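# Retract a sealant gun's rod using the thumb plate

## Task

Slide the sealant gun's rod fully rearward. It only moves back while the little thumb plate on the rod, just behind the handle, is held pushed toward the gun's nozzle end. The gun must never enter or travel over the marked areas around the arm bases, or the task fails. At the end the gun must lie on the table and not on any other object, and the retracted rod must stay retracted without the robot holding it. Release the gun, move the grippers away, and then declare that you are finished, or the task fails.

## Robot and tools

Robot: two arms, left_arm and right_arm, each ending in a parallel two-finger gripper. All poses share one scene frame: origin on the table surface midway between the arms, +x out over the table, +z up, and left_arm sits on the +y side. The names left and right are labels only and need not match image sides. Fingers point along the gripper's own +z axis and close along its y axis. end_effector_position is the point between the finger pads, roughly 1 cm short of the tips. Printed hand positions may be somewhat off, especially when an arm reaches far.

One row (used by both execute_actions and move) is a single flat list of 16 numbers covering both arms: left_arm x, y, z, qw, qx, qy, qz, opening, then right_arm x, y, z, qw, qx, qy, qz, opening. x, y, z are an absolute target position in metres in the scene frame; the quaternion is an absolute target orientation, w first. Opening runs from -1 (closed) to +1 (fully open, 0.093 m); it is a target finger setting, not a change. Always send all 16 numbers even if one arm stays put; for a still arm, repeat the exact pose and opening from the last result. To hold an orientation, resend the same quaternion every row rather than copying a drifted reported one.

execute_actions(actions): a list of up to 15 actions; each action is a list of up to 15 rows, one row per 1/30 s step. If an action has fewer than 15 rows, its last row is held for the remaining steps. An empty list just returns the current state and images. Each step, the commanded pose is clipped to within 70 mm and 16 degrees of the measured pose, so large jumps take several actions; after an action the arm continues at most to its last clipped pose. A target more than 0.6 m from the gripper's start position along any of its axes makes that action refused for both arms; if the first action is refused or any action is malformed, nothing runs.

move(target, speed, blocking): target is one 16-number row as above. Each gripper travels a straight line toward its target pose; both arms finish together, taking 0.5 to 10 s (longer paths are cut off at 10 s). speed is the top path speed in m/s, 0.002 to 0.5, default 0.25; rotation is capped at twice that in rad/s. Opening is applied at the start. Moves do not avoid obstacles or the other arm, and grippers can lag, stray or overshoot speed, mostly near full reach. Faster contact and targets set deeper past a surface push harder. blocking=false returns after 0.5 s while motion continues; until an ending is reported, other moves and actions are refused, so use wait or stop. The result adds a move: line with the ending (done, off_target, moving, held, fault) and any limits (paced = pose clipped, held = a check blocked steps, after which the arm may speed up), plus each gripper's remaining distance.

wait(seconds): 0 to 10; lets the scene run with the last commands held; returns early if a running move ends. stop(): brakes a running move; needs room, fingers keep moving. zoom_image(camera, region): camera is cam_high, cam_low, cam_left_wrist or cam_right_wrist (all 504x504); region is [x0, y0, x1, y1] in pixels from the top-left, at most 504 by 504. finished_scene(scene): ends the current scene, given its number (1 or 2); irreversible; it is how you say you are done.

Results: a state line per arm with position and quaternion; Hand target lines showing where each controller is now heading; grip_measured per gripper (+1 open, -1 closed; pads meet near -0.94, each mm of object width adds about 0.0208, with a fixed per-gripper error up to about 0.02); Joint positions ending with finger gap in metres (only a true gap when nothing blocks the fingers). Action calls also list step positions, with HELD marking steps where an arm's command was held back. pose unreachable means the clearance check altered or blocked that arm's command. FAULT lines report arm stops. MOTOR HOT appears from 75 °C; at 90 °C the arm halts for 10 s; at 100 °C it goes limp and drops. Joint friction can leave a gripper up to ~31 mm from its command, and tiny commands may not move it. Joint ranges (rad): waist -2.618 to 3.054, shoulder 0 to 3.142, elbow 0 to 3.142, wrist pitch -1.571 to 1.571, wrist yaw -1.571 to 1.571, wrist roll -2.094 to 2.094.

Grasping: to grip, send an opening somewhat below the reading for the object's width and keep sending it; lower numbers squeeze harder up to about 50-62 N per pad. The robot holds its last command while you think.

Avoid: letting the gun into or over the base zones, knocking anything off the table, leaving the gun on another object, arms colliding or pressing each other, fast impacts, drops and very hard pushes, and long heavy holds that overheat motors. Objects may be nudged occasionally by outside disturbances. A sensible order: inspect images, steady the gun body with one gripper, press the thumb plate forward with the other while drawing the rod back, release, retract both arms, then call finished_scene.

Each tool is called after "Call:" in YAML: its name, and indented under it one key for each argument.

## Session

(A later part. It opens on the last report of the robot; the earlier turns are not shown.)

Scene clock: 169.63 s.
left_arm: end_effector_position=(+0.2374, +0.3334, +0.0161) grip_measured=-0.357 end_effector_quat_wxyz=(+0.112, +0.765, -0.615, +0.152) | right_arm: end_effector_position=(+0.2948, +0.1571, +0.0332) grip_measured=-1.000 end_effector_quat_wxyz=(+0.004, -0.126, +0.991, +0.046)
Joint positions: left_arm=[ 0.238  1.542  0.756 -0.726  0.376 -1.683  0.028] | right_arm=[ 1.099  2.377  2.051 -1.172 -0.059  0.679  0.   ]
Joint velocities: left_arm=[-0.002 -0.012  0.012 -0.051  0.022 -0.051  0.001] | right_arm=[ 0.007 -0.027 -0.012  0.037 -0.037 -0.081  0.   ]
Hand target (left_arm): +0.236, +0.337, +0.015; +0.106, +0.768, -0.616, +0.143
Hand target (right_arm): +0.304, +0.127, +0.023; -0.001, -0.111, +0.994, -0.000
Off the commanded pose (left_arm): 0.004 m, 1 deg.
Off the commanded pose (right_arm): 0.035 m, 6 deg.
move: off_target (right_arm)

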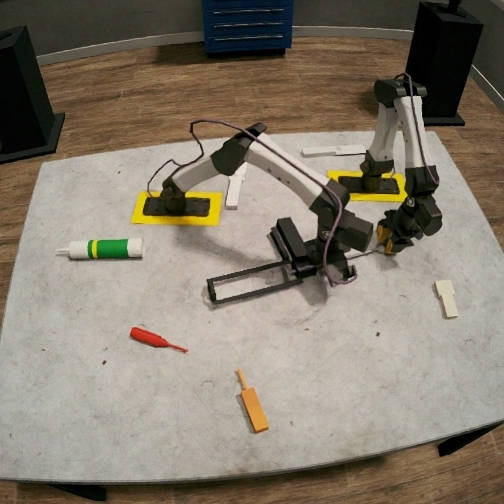

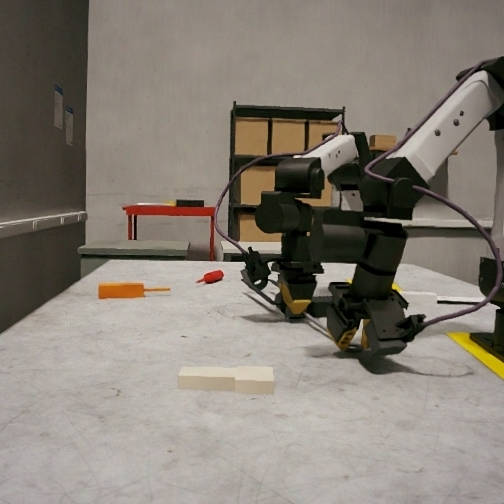

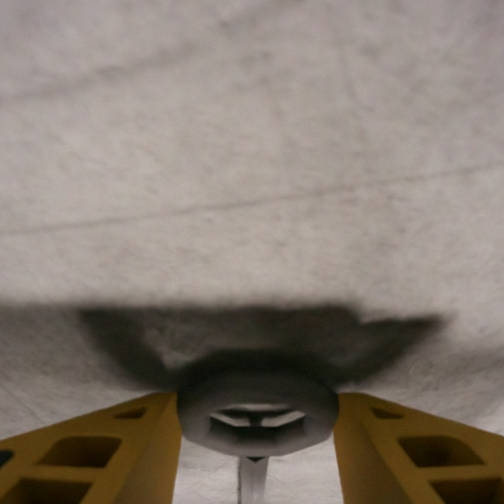

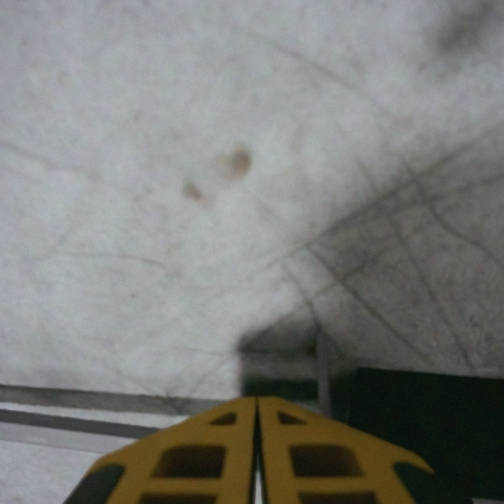

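Call:
move:
  target: [0.2357,0.3368,0.0147,0.106,0.768,-0.616,0.143,-0.7,0.316,0.172,0.035,0,-0.11,0.994,0,-1]
  speed: 0.04

Call:
move:
  target: [0.232,0.35,0.0147,0.106,0.768,-0.616,0.143,-0.7,0.322,0.115,0.024,0,-0.11,0.994,0,-1]
  speed: 0.03

Call:
zoom_image:
  camera: "cam_high"
  region: [200, 210, 400, 320]

Scene clock: 174.37 s.
left_arm: end_effector_position=(+0.2374, +0.3333, +0.0162) grip_measured=-0.357 end_effector_quat_wxyz=(+0.112, +0.765, -0.615, +0.153) | right_arm: end_effector_position=(+0.3172, +0.1739, +0.0432) grip_measured=-1.000 end_effector_quat_wxyz=(+0.006, -0.111, +0.994, +0.015)
Joint positions: left_arm=[ 0.238  1.542  0.756 -0.726  0.377 -1.683  0.028] | right_arm=[ 1.099  2.633  2.565 -1.474 -0.011  0.707  0.   ]
Joint velocities: left_arm=[ 0.007 -0.002  0.012 -0.007  0.051 -0.022 -0.001] | right_arm=[-0.007 -0.002  0.002 -0.051  0.007  0.051  0.   ]
Hand target (left_arm): +0.236, +0.337, +0.015; +0.106, +0.768, -0.616, +0.143
Hand target (right_arm): +0.315, +0.171, +0.035; +0.000, -0.110, +0.994, +0.001
Off the commanded pose (left_arm): 0.004 m, 1 deg.
Off the commanded pose (right_arm): 0.009 m, 2 deg.
move: done

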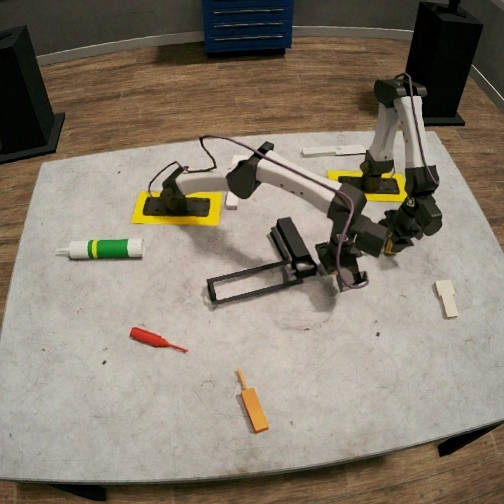

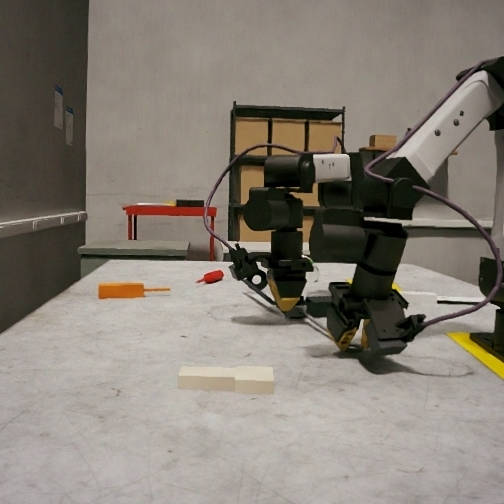

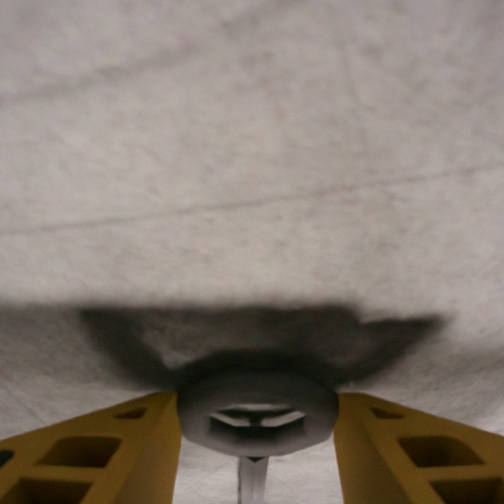

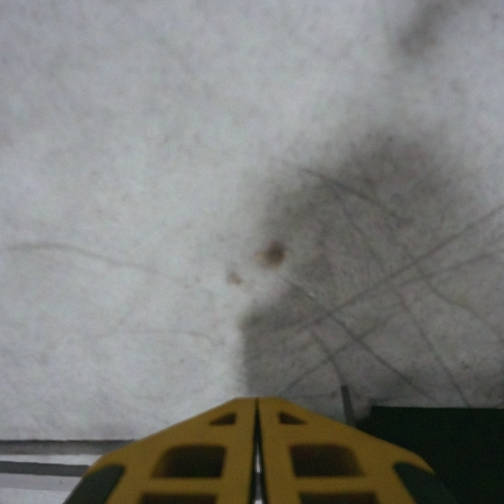

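Scene clock: 176.67 s.
left_arm: end_effector_position=(+0.2381, +0.3342, +0.0192) grip_measured=-0.357 end_effector_quat_wxyz=(+0.124, +0.759, -0.616, +0.172) | right_arm: end_effector_position=(+0.3131, +0.1570, +0.0381) grip_measured=-1.000 end_effector_quat_wxyz=(+0.006, -0.128, +0.990, +0.064)
Joint positions: left_arm=[ 0.272  1.542  0.756 -0.732  0.425 -1.64   0.028] | right_arm=[ 1.06   2.399  2.107 -1.181 -0.084  0.638  0.   ]
Joint velocities: left_arm=[ 0.002  0.007 -0.017 -0.007 -0.095 -0.007 -0.001] | right_arm=[-0.022 -0.027 -0.017  0.022 -0.051  0.007  0.   ]
Hand target (left_arm): +0.232, +0.349, +0.015; +0.106, +0.767, -0.616, +0.143
Hand target (right_arm): +0.323, +0.117, +0.025; -0.002, -0.112, +0.994, +0.000
Off the commanded pose (left_arm): 0.018 m, 4 deg.
Off the commanded pose (right_arm): 0.045 m, 8 deg.
move: off_target (left_arm, right_arm)

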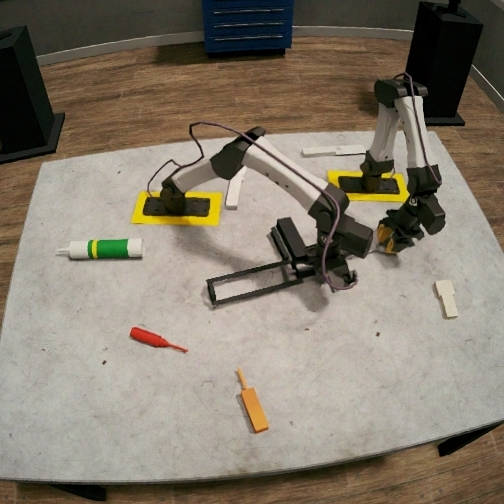

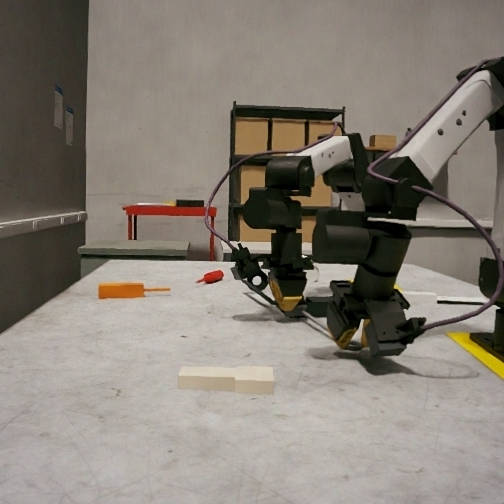

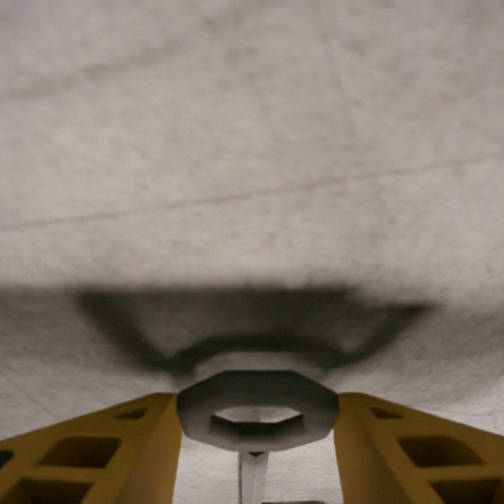

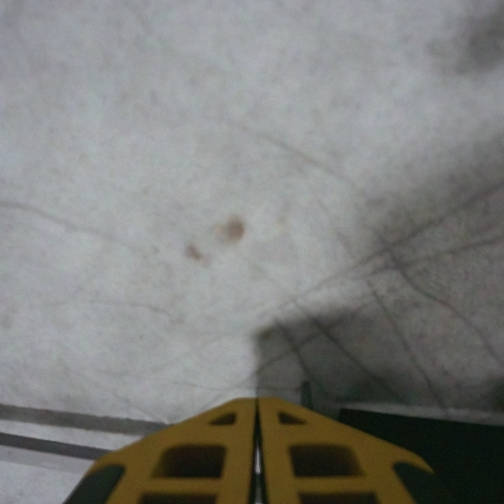

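Region (200, 210, 400, 320) of cam_high's 504x504 image, scaled by 2.520, with more detail than that image has; it fills the top 277 rows of this view, and the rest is white.

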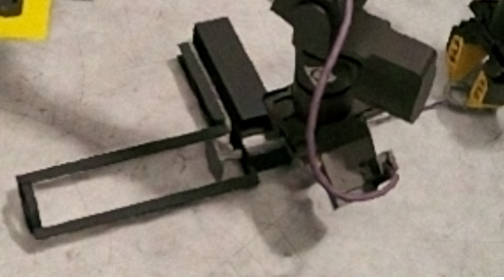

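Call:
move:
  target: [0.2357,0.3368,0.0147,0.106,0.768,-0.616,0.143,-0.7,0.305,0.175,0.07,0,-0.11,0.994,0,-1]
  speed: 0.08

Call:
move:
  target: [0.2357,0.3368,0.0147,0.106,0.768,-0.616,0.143,-0.7,0.278,0.137,0.06,0,-0.11,0.994,0,0.05]
  speed: 0.08

Scene clock: 181.33 s.
left_arm: end_effector_position=(+0.2367, +0.3341, +0.0163) grip_measured=-0.357 end_effector_quat_wxyz=(+0.114, +0.765, -0.615, +0.153) | right_arm: end_effector_position=(+0.3074, +0.1748, +0.0791) grip_measured=-1.000 end_effector_quat_wxyz=(+0.015, -0.109, +0.994, +0.027)
Joint positions: left_arm=[ 0.243  1.542  0.756 -0.73   0.38  -1.677  0.028] | right_arm=[ 1.115  2.579  2.607 -1.538 -0.013  0.727  0.   ]
Joint velocities: left_arm=[ 0.012 -0.012 -0.002  0.022  0.007  0.066 -0.001] | right_arm=[-0.007 -0.017 -0.007 -0.022 -0.022  0.037  0.   ]
Hand target (left_arm): +0.236, +0.337, +0.015; +0.106, +0.768, -0.616, +0.143
Hand target (right_arm): +0.304, +0.174, +0.069; +0.009, -0.110, +0.994, +0.012
Off the commanded pose (left_arm): 0.003 m, 2 deg.
Off the commanded pose (right_arm): 0.009 m, 4 deg.
joint sent to its limit (right arm) — the command would take joint 4 (wrist pitch) past its lower limit, so that joint was sent only as far as its limit.
move: off_target (right_arm)

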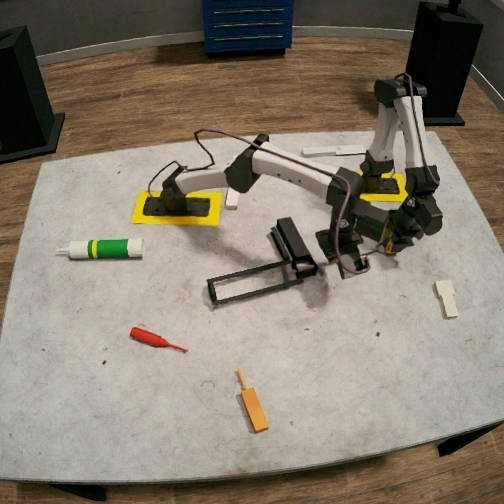

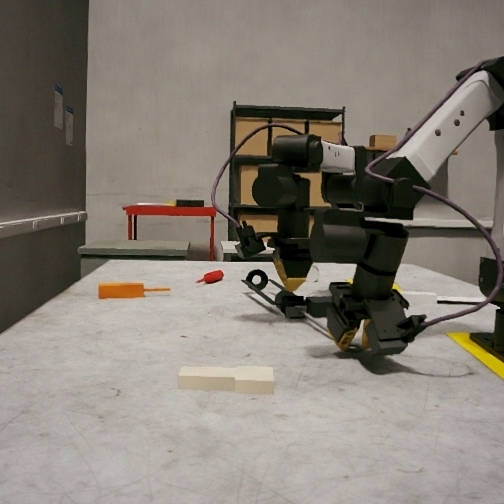

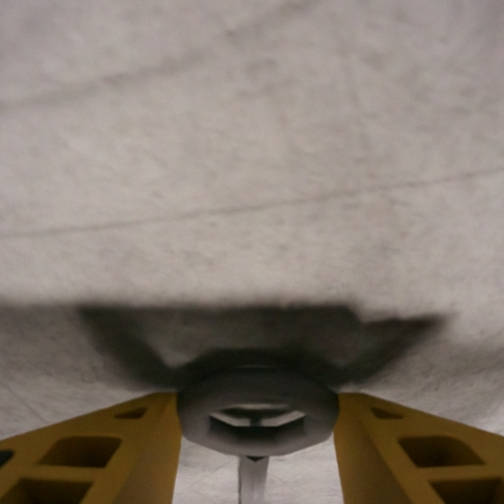

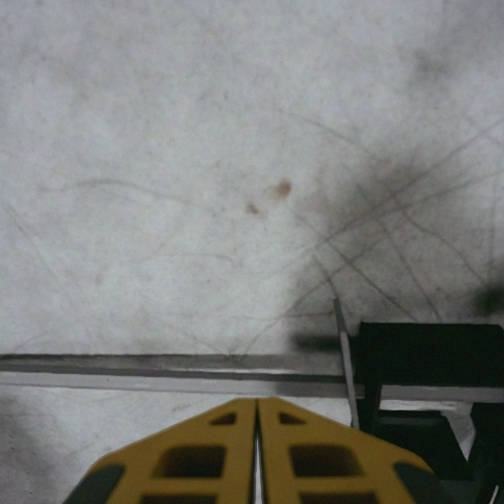

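Scene clock: 182.53 s.
left_arm: end_effector_position=(+0.2367, +0.3341, +0.0163) grip_measured=-0.357 end_effector_quat_wxyz=(+0.114, +0.765, -0.615, +0.153) | right_arm: end_effector_position=(+0.2805, +0.1369, +0.0586) grip_measured=+0.048 end_effector_quat_wxyz=(-0.008, -0.109, +0.994, -0.000)
Joint positions: left_arm=[ 0.243  1.542  0.756 -0.73   0.38  -1.677  0.028] | right_arm=[ 1.115  2.348  2.105 -1.339 -0.011  0.727  0.047]
Joint velocities: left_arm=[-0.017  0.002 -0.002 -0.051 -0.022  0.022  0.   ] | right_arm=[ 0.007  0.007 -0.007  0.007 -0.037 -0.022  0.   ]
Hand target (left_arm): +0.236, +0.337, +0.015; +0.106, +0.768, -0.616, +0.143
Hand target (right_arm): +0.279, +0.137, +0.060; -0.001, -0.110, +0.994, -0.000
Off the commanded pose (left_arm): 0.003 m, 2 deg.
Off the commanded pose (right_arm): 0.003 m, 1 deg.
move: done

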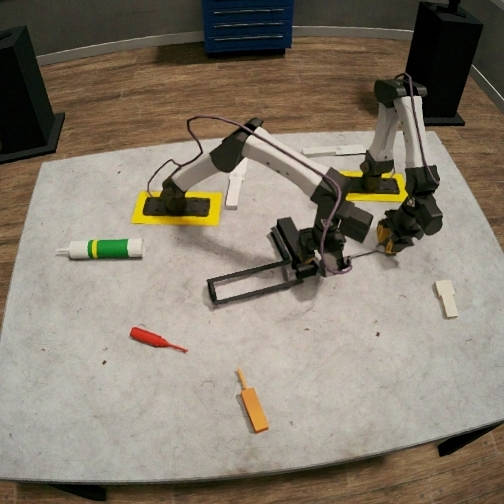

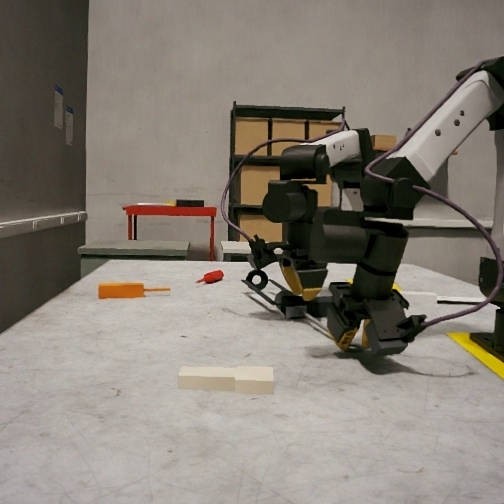

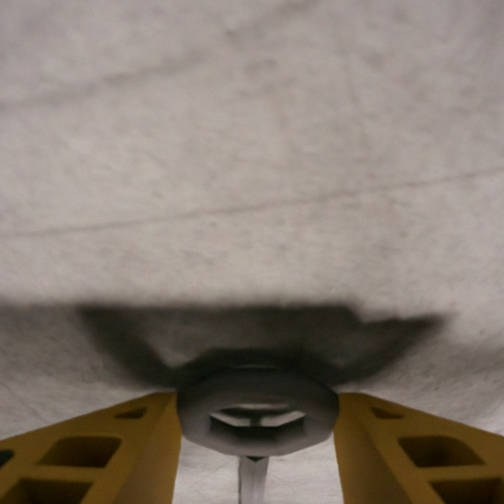

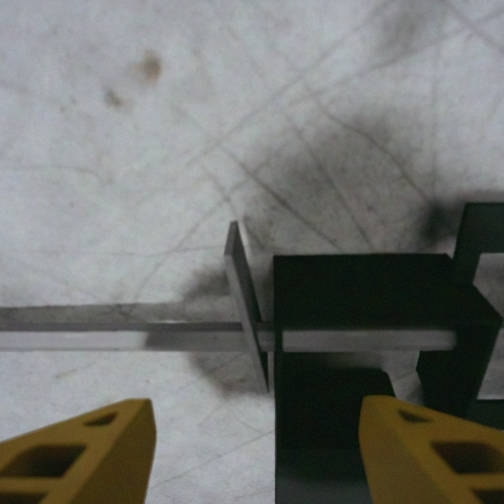

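Call:
move:
  target: [0.2357,0.3368,0.0147,0.106,0.768,-0.616,0.143,-0.7,0.308,0.122,0.058,0,-0.11,0.994,0,0.05]
  speed: 0.05

Call:
move:
  target: [0.2357,0.3368,0.0147,0.106,0.768,-0.616,0.143,-0.7,0.306,0.122,0.036,0,-0.11,0.994,0,0.05]
  speed: 0.03

Scene clock: 186.17 s.
left_arm: end_effector_position=(+0.2367, +0.3341, +0.0163) grip_measured=-0.357 end_effector_quat_wxyz=(+0.114, +0.765, -0.615, +0.153) | right_arm: end_effector_position=(+0.3013, +0.1218, +0.0586) grip_measured=+0.048 end_effector_quat_wxyz=(-0.006, -0.110, +0.994, -0.001)
Joint positions: left_arm=[ 0.243  1.542  0.756 -0.73   0.38  -1.677  0.028] | right_arm=[ 1.06   2.348  2.105 -1.337 -0.008  0.671  0.047]
Joint velocities: left_arm=[-0.007  0.002 -0.002 -0.022  0.007  0.007 -0.   ] | right_arm=[-0.007 -0.007  0.007  0.037 -0.037 -0.022  0.001]
Hand target (left_arm): +0.236, +0.337, +0.015; +0.106, +0.768, -0.616, +0.143
Hand target (right_arm): +0.308, +0.122, +0.058; +0.001, -0.110, +0.994, -0.000
Off the commanded pose (left_arm): 0.003 m, 2 deg.
Off the commanded pose (right_arm): 0.007 m, 1 deg.
move: done

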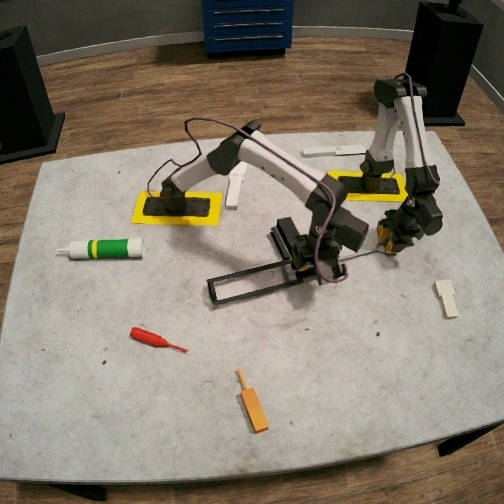

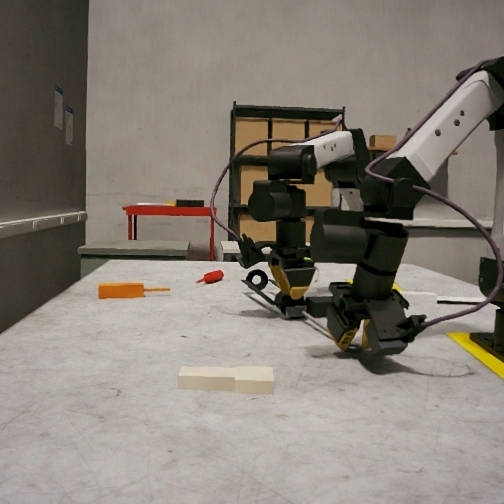

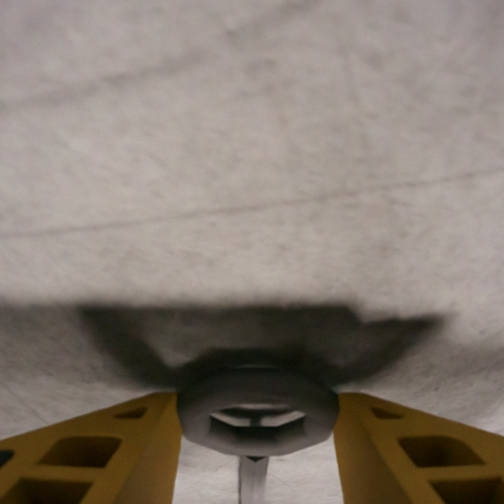

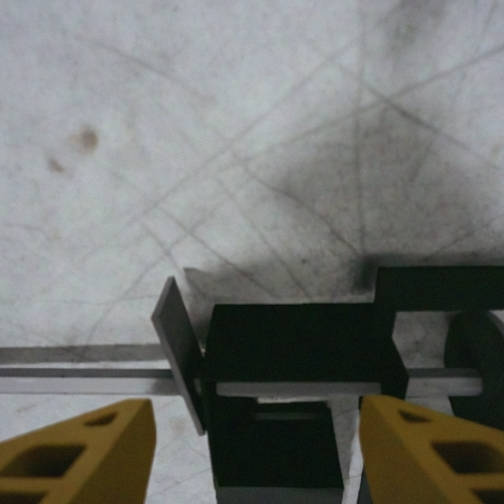

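Scene clock: 187.17 s.
left_arm: end_effector_position=(+0.2367, +0.3342, +0.0163) grip_measured=-0.357 end_effector_quat_wxyz=(+0.114, +0.765, -0.615, +0.153) | right_arm: end_effector_position=(+0.3028, +0.1235, +0.0500) grip_measured=+0.048 end_effector_quat_wxyz=(-0.002, -0.110, +0.994, +0.003)
Joint positions: left_arm=[ 0.243  1.542  0.756 -0.73   0.38  -1.677  0.028] | right_arm=[ 1.06   2.348  2.071 -1.293 -0.007  0.671  0.047]
Joint velocities: left_arm=[-0.017 -0.002  0.007 -0.051 -0.022 -0.007 -0.   ] | right_arm=[ 0.012 -0.012  0.002 -0.051  0.051  0.022  0.002]
Hand target (left_arm): +0.236, +0.337, +0.015; +0.106, +0.768, -0.616, +0.143
Hand target (right_arm): +0.306, +0.122, +0.036; -0.000, -0.110, +0.994, -0.000
Off the commanded pose (left_arm): 0.003 m, 1 deg.
Off the commanded pose (right_arm): 0.014 m, 0 deg.
move: off_target (right_arm)

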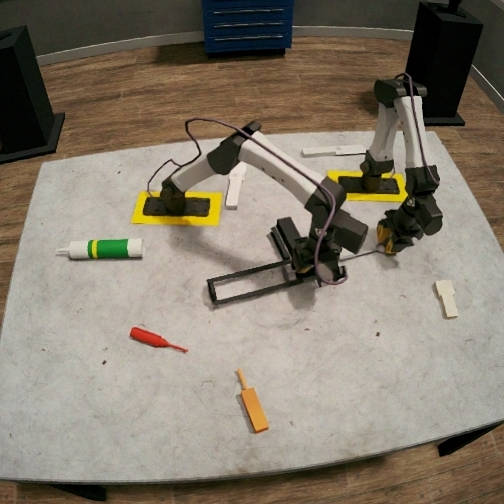

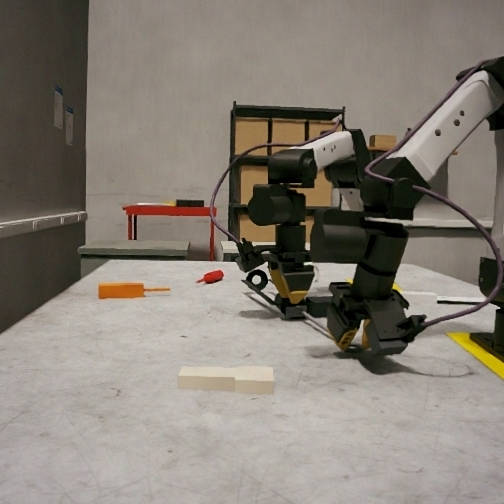

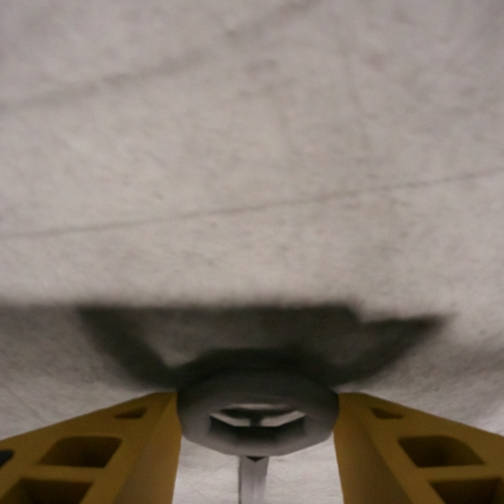

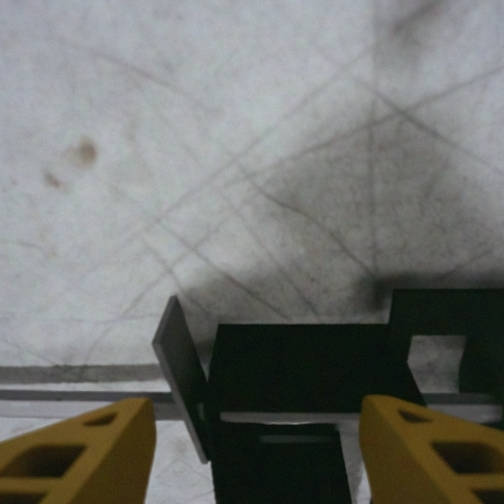

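Call:
move:
  target: [0.2357,0.3368,0.0147,0.106,0.768,-0.616,0.143,-0.7,0.304,0.137,0.062,0,-0.11,0.994,0,-0.2]
  speed: 0.04

Call:
move:
  target: [0.2357,0.3368,0.0147,0.106,0.768,-0.616,0.143,-0.7,0.302,0.136,0.032,0,-0.11,0.994,0,-0.2]
  speed: 0.03

Scene clock: 190.87 s.
left_arm: end_effector_position=(+0.2367, +0.3346, +0.0161) grip_measured=-0.357 end_effector_quat_wxyz=(+0.113, +0.765, -0.615, +0.152) | right_arm: end_effector_position=(+0.3084, +0.1348, +0.0683) grip_measured=-0.198 end_effector_quat_wxyz=(+0.010, -0.109, +0.994, +0.008)
Joint positions: left_arm=[ 0.243  1.542  0.756 -0.73   0.377 -1.677  0.028] | right_arm=[ 1.07   2.385  2.208 -1.368  0.004  0.683  0.036]
Joint velocities: left_arm=[ 0.002 -0.007  0.022  0.11   0.051 -0.051 -0.001] | right_arm=[ 0.022 -0.012  0.002 -0.007  0.066 -0.007  0.001]
Hand target (left_arm): +0.236, +0.337, +0.015; +0.106, +0.768, -0.616, +0.143
Hand target (right_arm): +0.303, +0.137, +0.062; +0.000, -0.110, +0.994, +0.000
Off the commanded pose (left_arm): 0.003 m, 1 deg.
Off the commanded pose (right_arm): 0.008 m, 1 deg.
move: done

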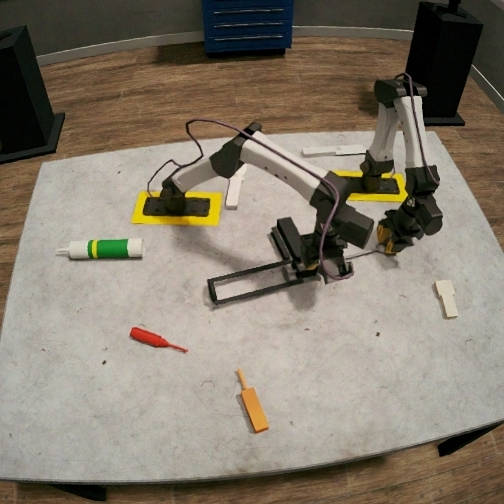

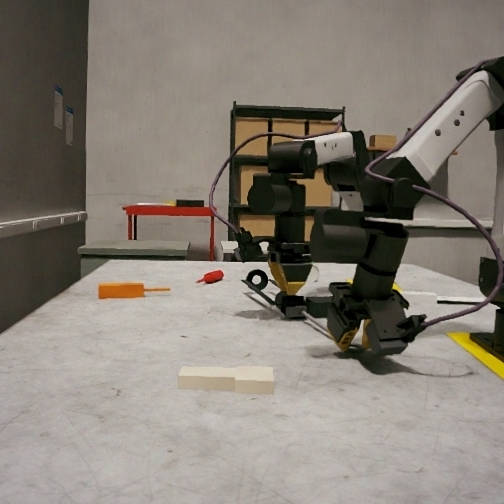

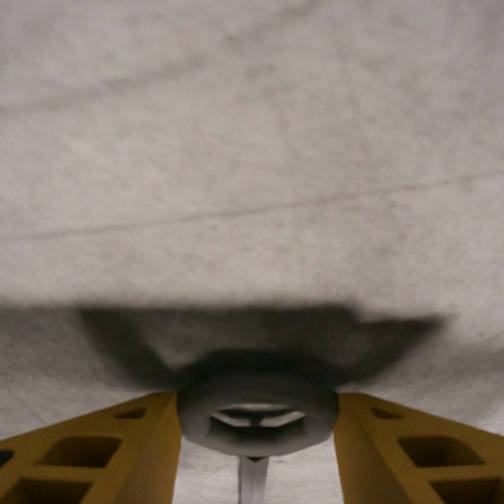

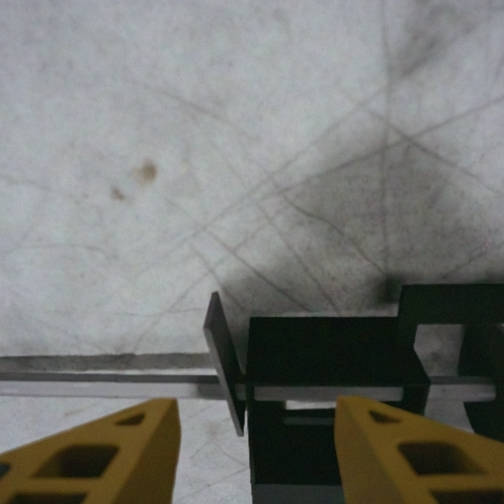

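Scene clock: 192.33 s.
left_arm: end_effector_position=(+0.2367, +0.3346, +0.0161) grip_measured=-0.357 end_effector_quat_wxyz=(+0.113, +0.766, -0.615, +0.152) | right_arm: end_effector_position=(+0.3075, +0.1336, +0.0493) grip_measured=-0.198 end_effector_quat_wxyz=(+0.007, -0.108, +0.994, +0.005)
Joint positions: left_arm=[ 0.243  1.542  0.756 -0.73   0.377 -1.678  0.028] | right_arm=[ 1.07   2.385  2.132 -1.301  0.004  0.685  0.036]
Joint velocities: left_arm=[-0.017 -0.002 -0.022 -0.051  0.007  0.007 -0.   ] | right_arm=[-0.022 -0.017 -0.002 -0.066 -0.022  0.022  0.001]
Hand target (left_arm): +0.236, +0.337, +0.015; +0.106, +0.768, -0.616, +0.143
Hand target (right_arm): +0.302, +0.136, +0.032; -0.001, -0.110, +0.994, -0.000
Off the commanded pose (left_arm): 0.003 m, 1 deg.
Off the commanded pose (right_arm): 0.018 m, 1 deg.
move: off_target (right_arm)

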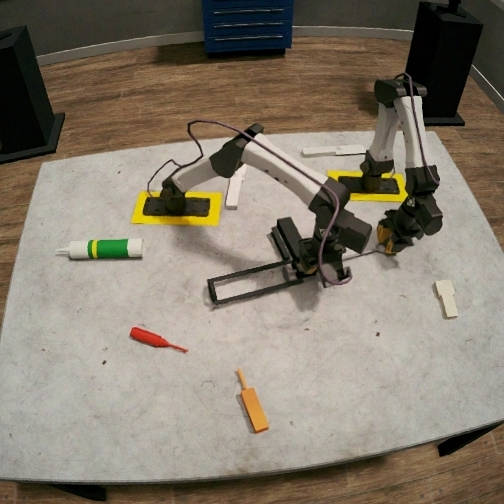

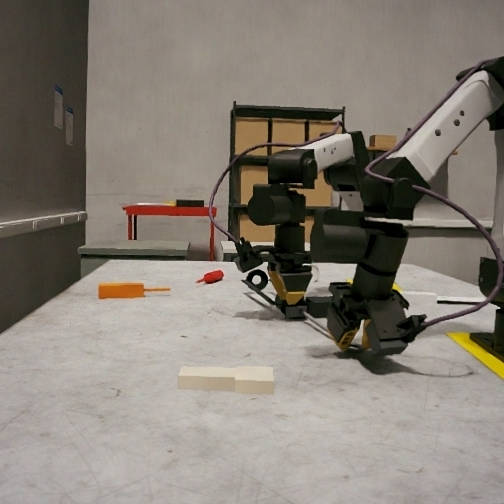

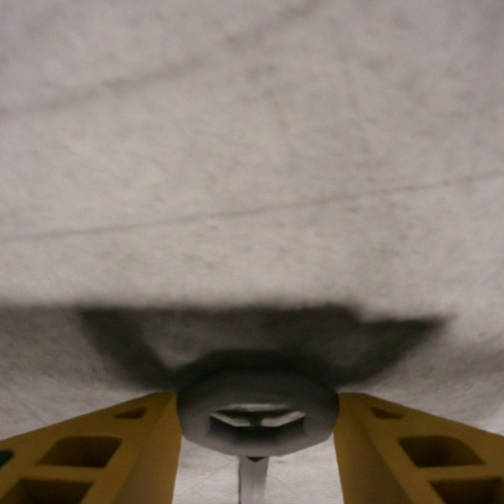

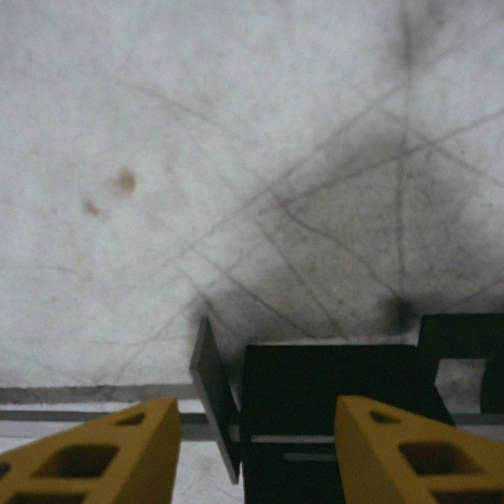

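Call:
move:
  target: [0.2357,0.3368,0.0147,0.106,0.768,-0.616,0.143,-0.7,0.293,0.127,0.058,0,-0.11,0.994,0,-0.2]
  speed: 0.03

Call:
move:
  target: [0.2357,0.3368,0.0147,0.106,0.768,-0.616,0.143,-0.7,0.292,0.127,0.03,0,-0.11,0.994,0,-0.2]
  speed: 0.03

Scene clock: 196.20 s.
left_arm: end_effector_position=(+0.2367, +0.3346, +0.0161) grip_measured=-0.357 end_effector_quat_wxyz=(+0.113, +0.766, -0.615, +0.152) | right_arm: end_effector_position=(+0.3035, +0.1287, +0.0573) grip_measured=-0.198 end_effector_quat_wxyz=(+0.009, -0.107, +0.994, +0.006)
Joint positions: left_arm=[ 0.243  1.542  0.756 -0.73   0.377 -1.678  0.028] | right_arm=[ 1.07   2.347  2.097 -1.301  0.004  0.687  0.036]
Joint velocities: left_arm=[ 0.002 -0.007 -0.012 -0.022  0.051 -0.007  0.001] | right_arm=[-0.002 -0.002 -0.017  0.037  0.037 -0.037  0.   ]
Hand target (left_arm): +0.236, +0.337, +0.015; +0.106, +0.768, -0.616, +0.143
Hand target (right_arm): +0.293, +0.127, +0.058; -0.000, -0.110, +0.994, -0.000
Off the commanded pose (left_arm): 0.003 m, 1 deg.
Off the commanded pose (right_arm): 0.011 m, 1 deg.
move: off_target (right_arm)

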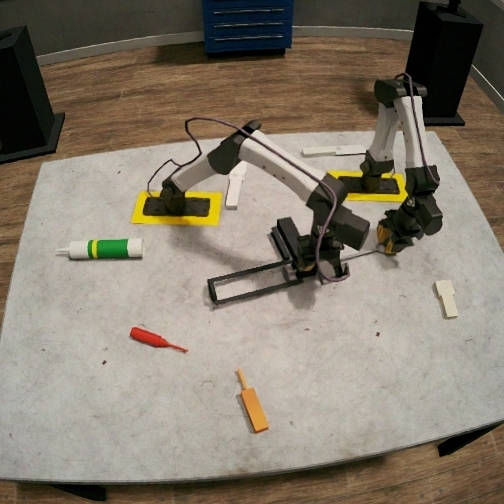

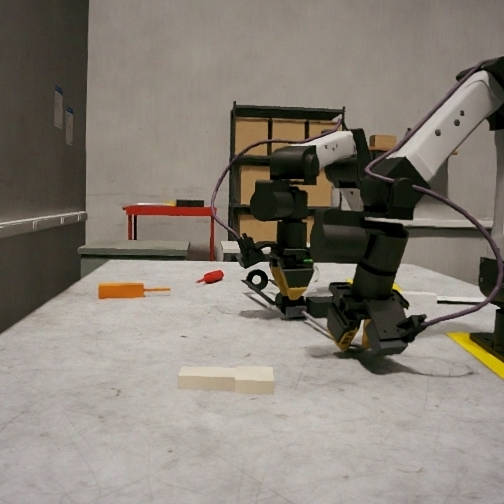

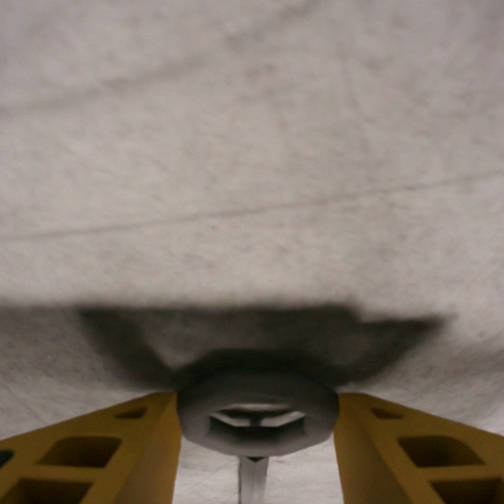

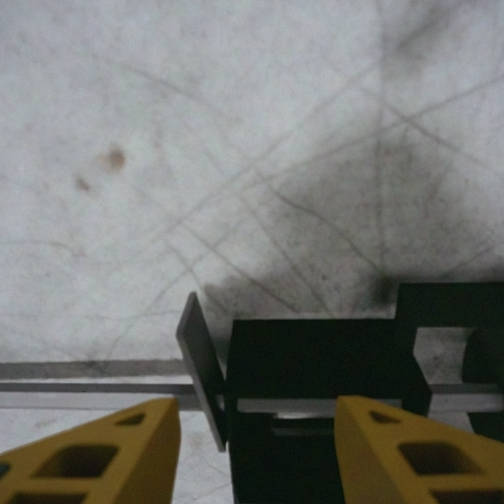

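Scene clock: 197.43 s.
left_arm: end_effector_position=(+0.2367, +0.3346, +0.0161) grip_measured=-0.357 end_effector_quat_wxyz=(+0.113, +0.766, -0.615, +0.152) | right_arm: end_effector_position=(+0.3016, +0.1263, +0.0493) grip_measured=-0.198 end_effector_quat_wxyz=(+0.014, -0.107, +0.994, +0.008)
Joint positions: left_arm=[ 0.243  1.542  0.756 -0.73   0.377 -1.678  0.028] | right_arm=[ 1.071  2.318  2.016 -1.237  0.009  0.689  0.036]
Joint velocities: left_arm=[-0.012 -0.002 -0.002  0.022  0.007 -0.007 -0.001] | right_arm=[-0.017 -0.007 -0.007 -0.022 -0.022 -0.007  0.001]
Hand target (left_arm): +0.236, +0.337, +0.015; +0.106, +0.768, -0.616, +0.143
Hand target (right_arm): +0.292, +0.126, +0.030; -0.000, -0.110, +0.994, -0.001
Off the commanded pose (left_arm): 0.003 m, 1 deg.
Off the commanded pose (right_arm): 0.022 m, 2 deg.
move: off_target (right_arm)

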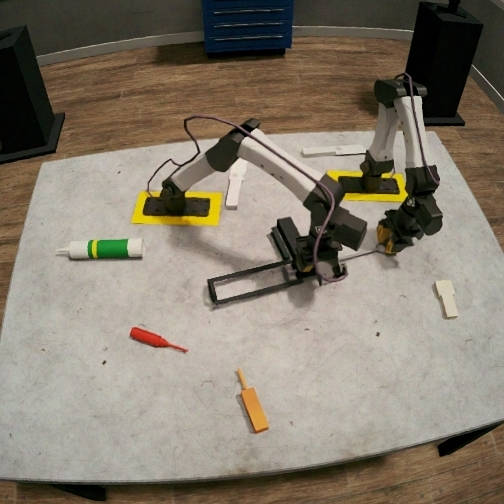

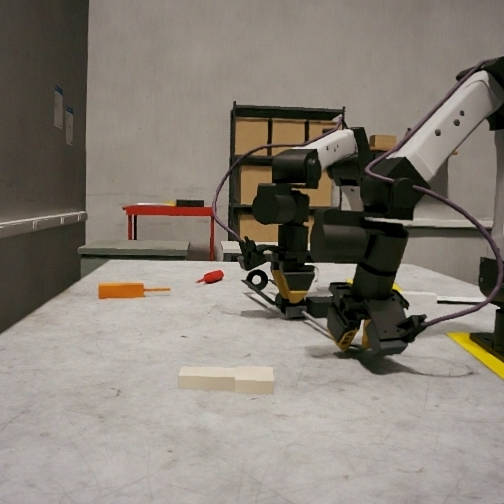

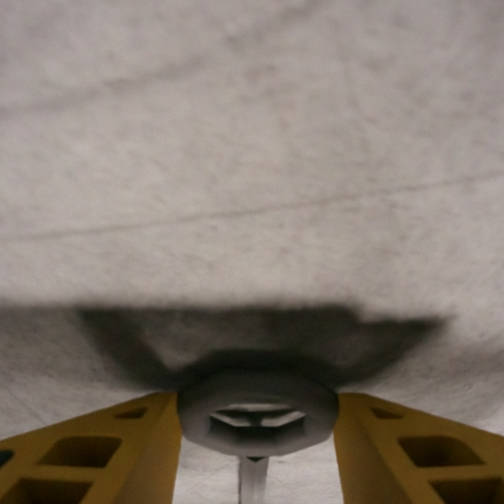

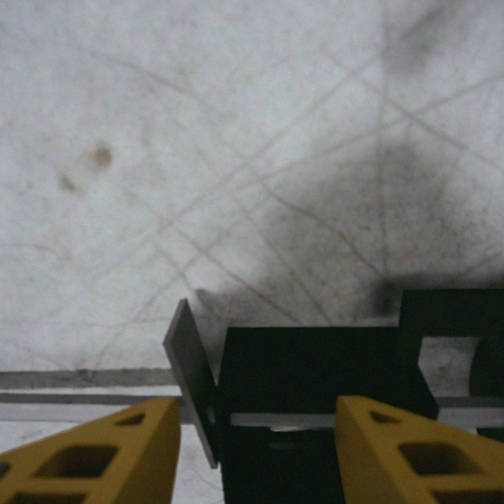

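Call:
move:
  target: [0.2357,0.3368,0.0147,0.106,0.768,-0.616,0.143,-0.7,0.287,0.131,0.06,0,-0.11,0.994,0,-0.2]
  speed: 0.03

Call:
move:
  target: [0.2357,0.3368,0.0147,0.106,0.768,-0.616,0.143,-0.7,0.288,0.131,0.03,0,-0.11,0.994,0,-0.2]
  speed: 0.03

Scene clock: 201.27 s.
left_arm: end_effector_position=(+0.2367, +0.3346, +0.0161) grip_measured=-0.357 end_effector_quat_wxyz=(+0.113, +0.766, -0.615, +0.152) | right_arm: end_effector_position=(+0.2919, +0.1278, +0.0600) grip_measured=-0.198 end_effector_quat_wxyz=(+0.007, -0.109, +0.994, +0.002)
Joint positions: left_arm=[ 0.243  1.542  0.756 -0.73   0.377 -1.678  0.028] | right_arm=[ 1.09   2.315  2.054 -1.297  0.009  0.704  0.036]
Joint velocities: left_arm=[ 0.007  0.012 -0.017  0.037  0.007 -0.051 -0.002] | right_arm=[-0.007 -0.012 -0.007 -0.051  0.037  0.007  0.   ]
Hand target (left_arm): +0.236, +0.337, +0.015; +0.106, +0.768, -0.616, +0.143
Hand target (right_arm): +0.287, +0.131, +0.060; -0.000, -0.110, +0.994, +0.001
Off the commanded pose (left_arm): 0.003 m, 1 deg.
Off the commanded pose (right_arm): 0.006 m, 1 deg.
move: done

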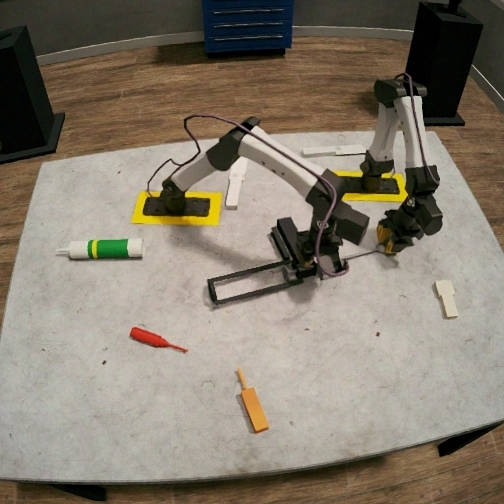

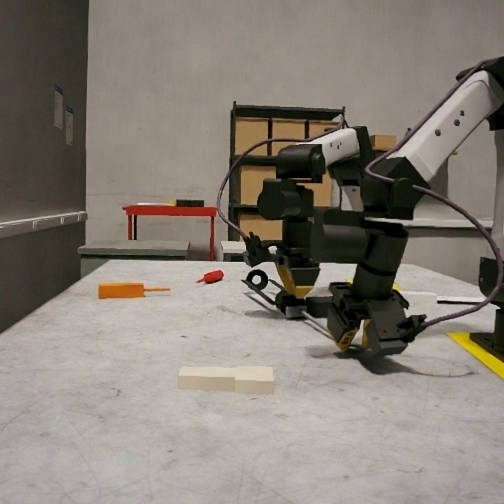

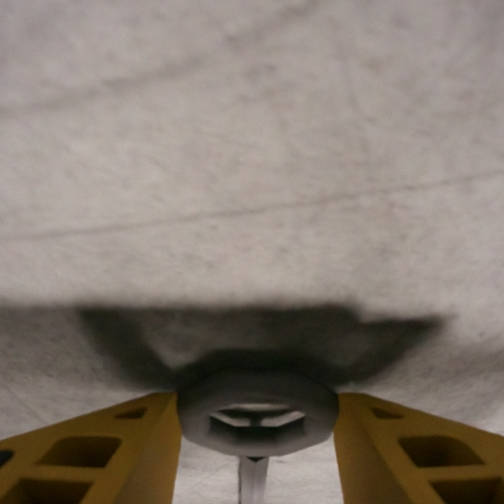

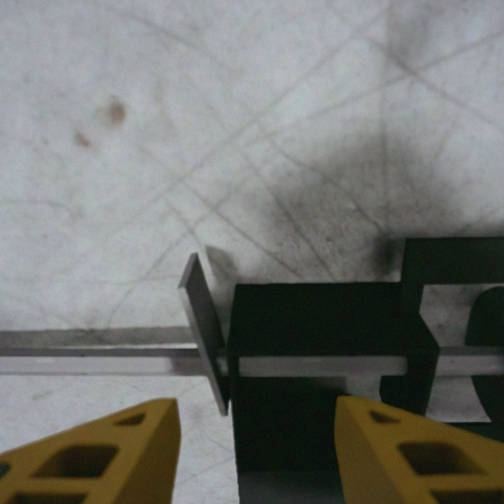

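Scene clock: 202.50 s.
left_arm: end_effector_position=(+0.2367, +0.3346, +0.0161) grip_measured=-0.357 end_effector_quat_wxyz=(+0.113, +0.766, -0.615, +0.152) | right_arm: end_effector_position=(+0.2931, +0.1295, +0.0469) grip_measured=-0.198 end_effector_quat_wxyz=(+0.011, -0.109, +0.994, +0.006)
Joint positions: left_arm=[ 0.243  1.542  0.756 -0.73   0.377 -1.678  0.028] | right_arm=[ 1.09   2.315  2.002 -1.233  0.008  0.704  0.036]
Joint velocities: left_arm=[-0.002 -0.002 -0.002 -0.037 -0.022  0.022 -0.   ] | right_arm=[ 0.012 -0.002 -0.007 -0.037 -0.037 -0.007 -0.001]
Hand target (left_arm): +0.236, +0.337, +0.015; +0.106, +0.768, -0.616, +0.143
Hand target (right_arm): +0.288, +0.131, +0.030; -0.000, -0.110, +0.994, -0.000
Off the commanded pose (left_arm): 0.003 m, 1 deg.
Off the commanded pose (right_arm): 0.018 m, 1 deg.
move: off_target (right_arm)

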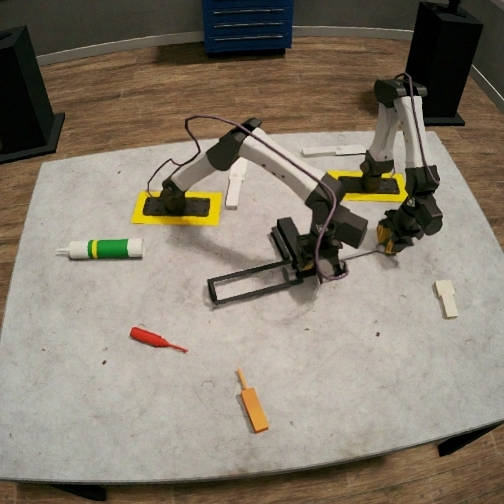

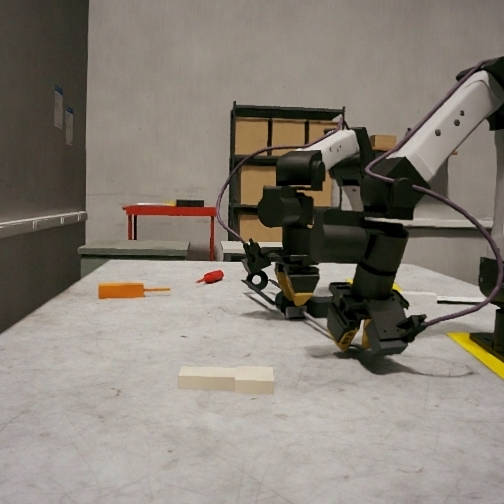

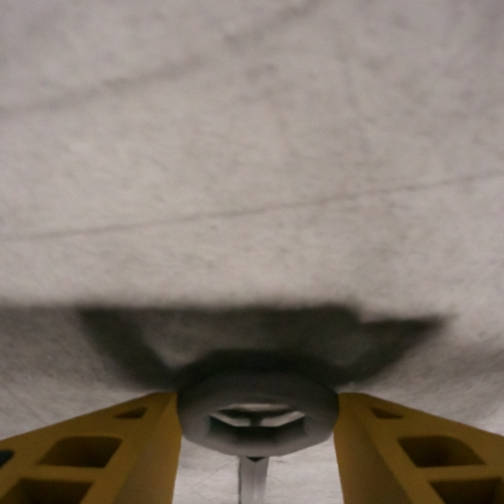

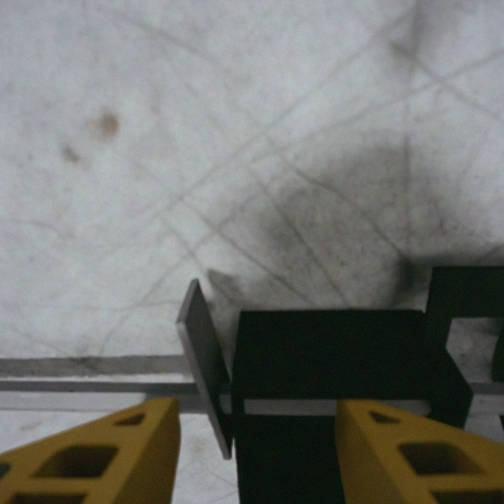

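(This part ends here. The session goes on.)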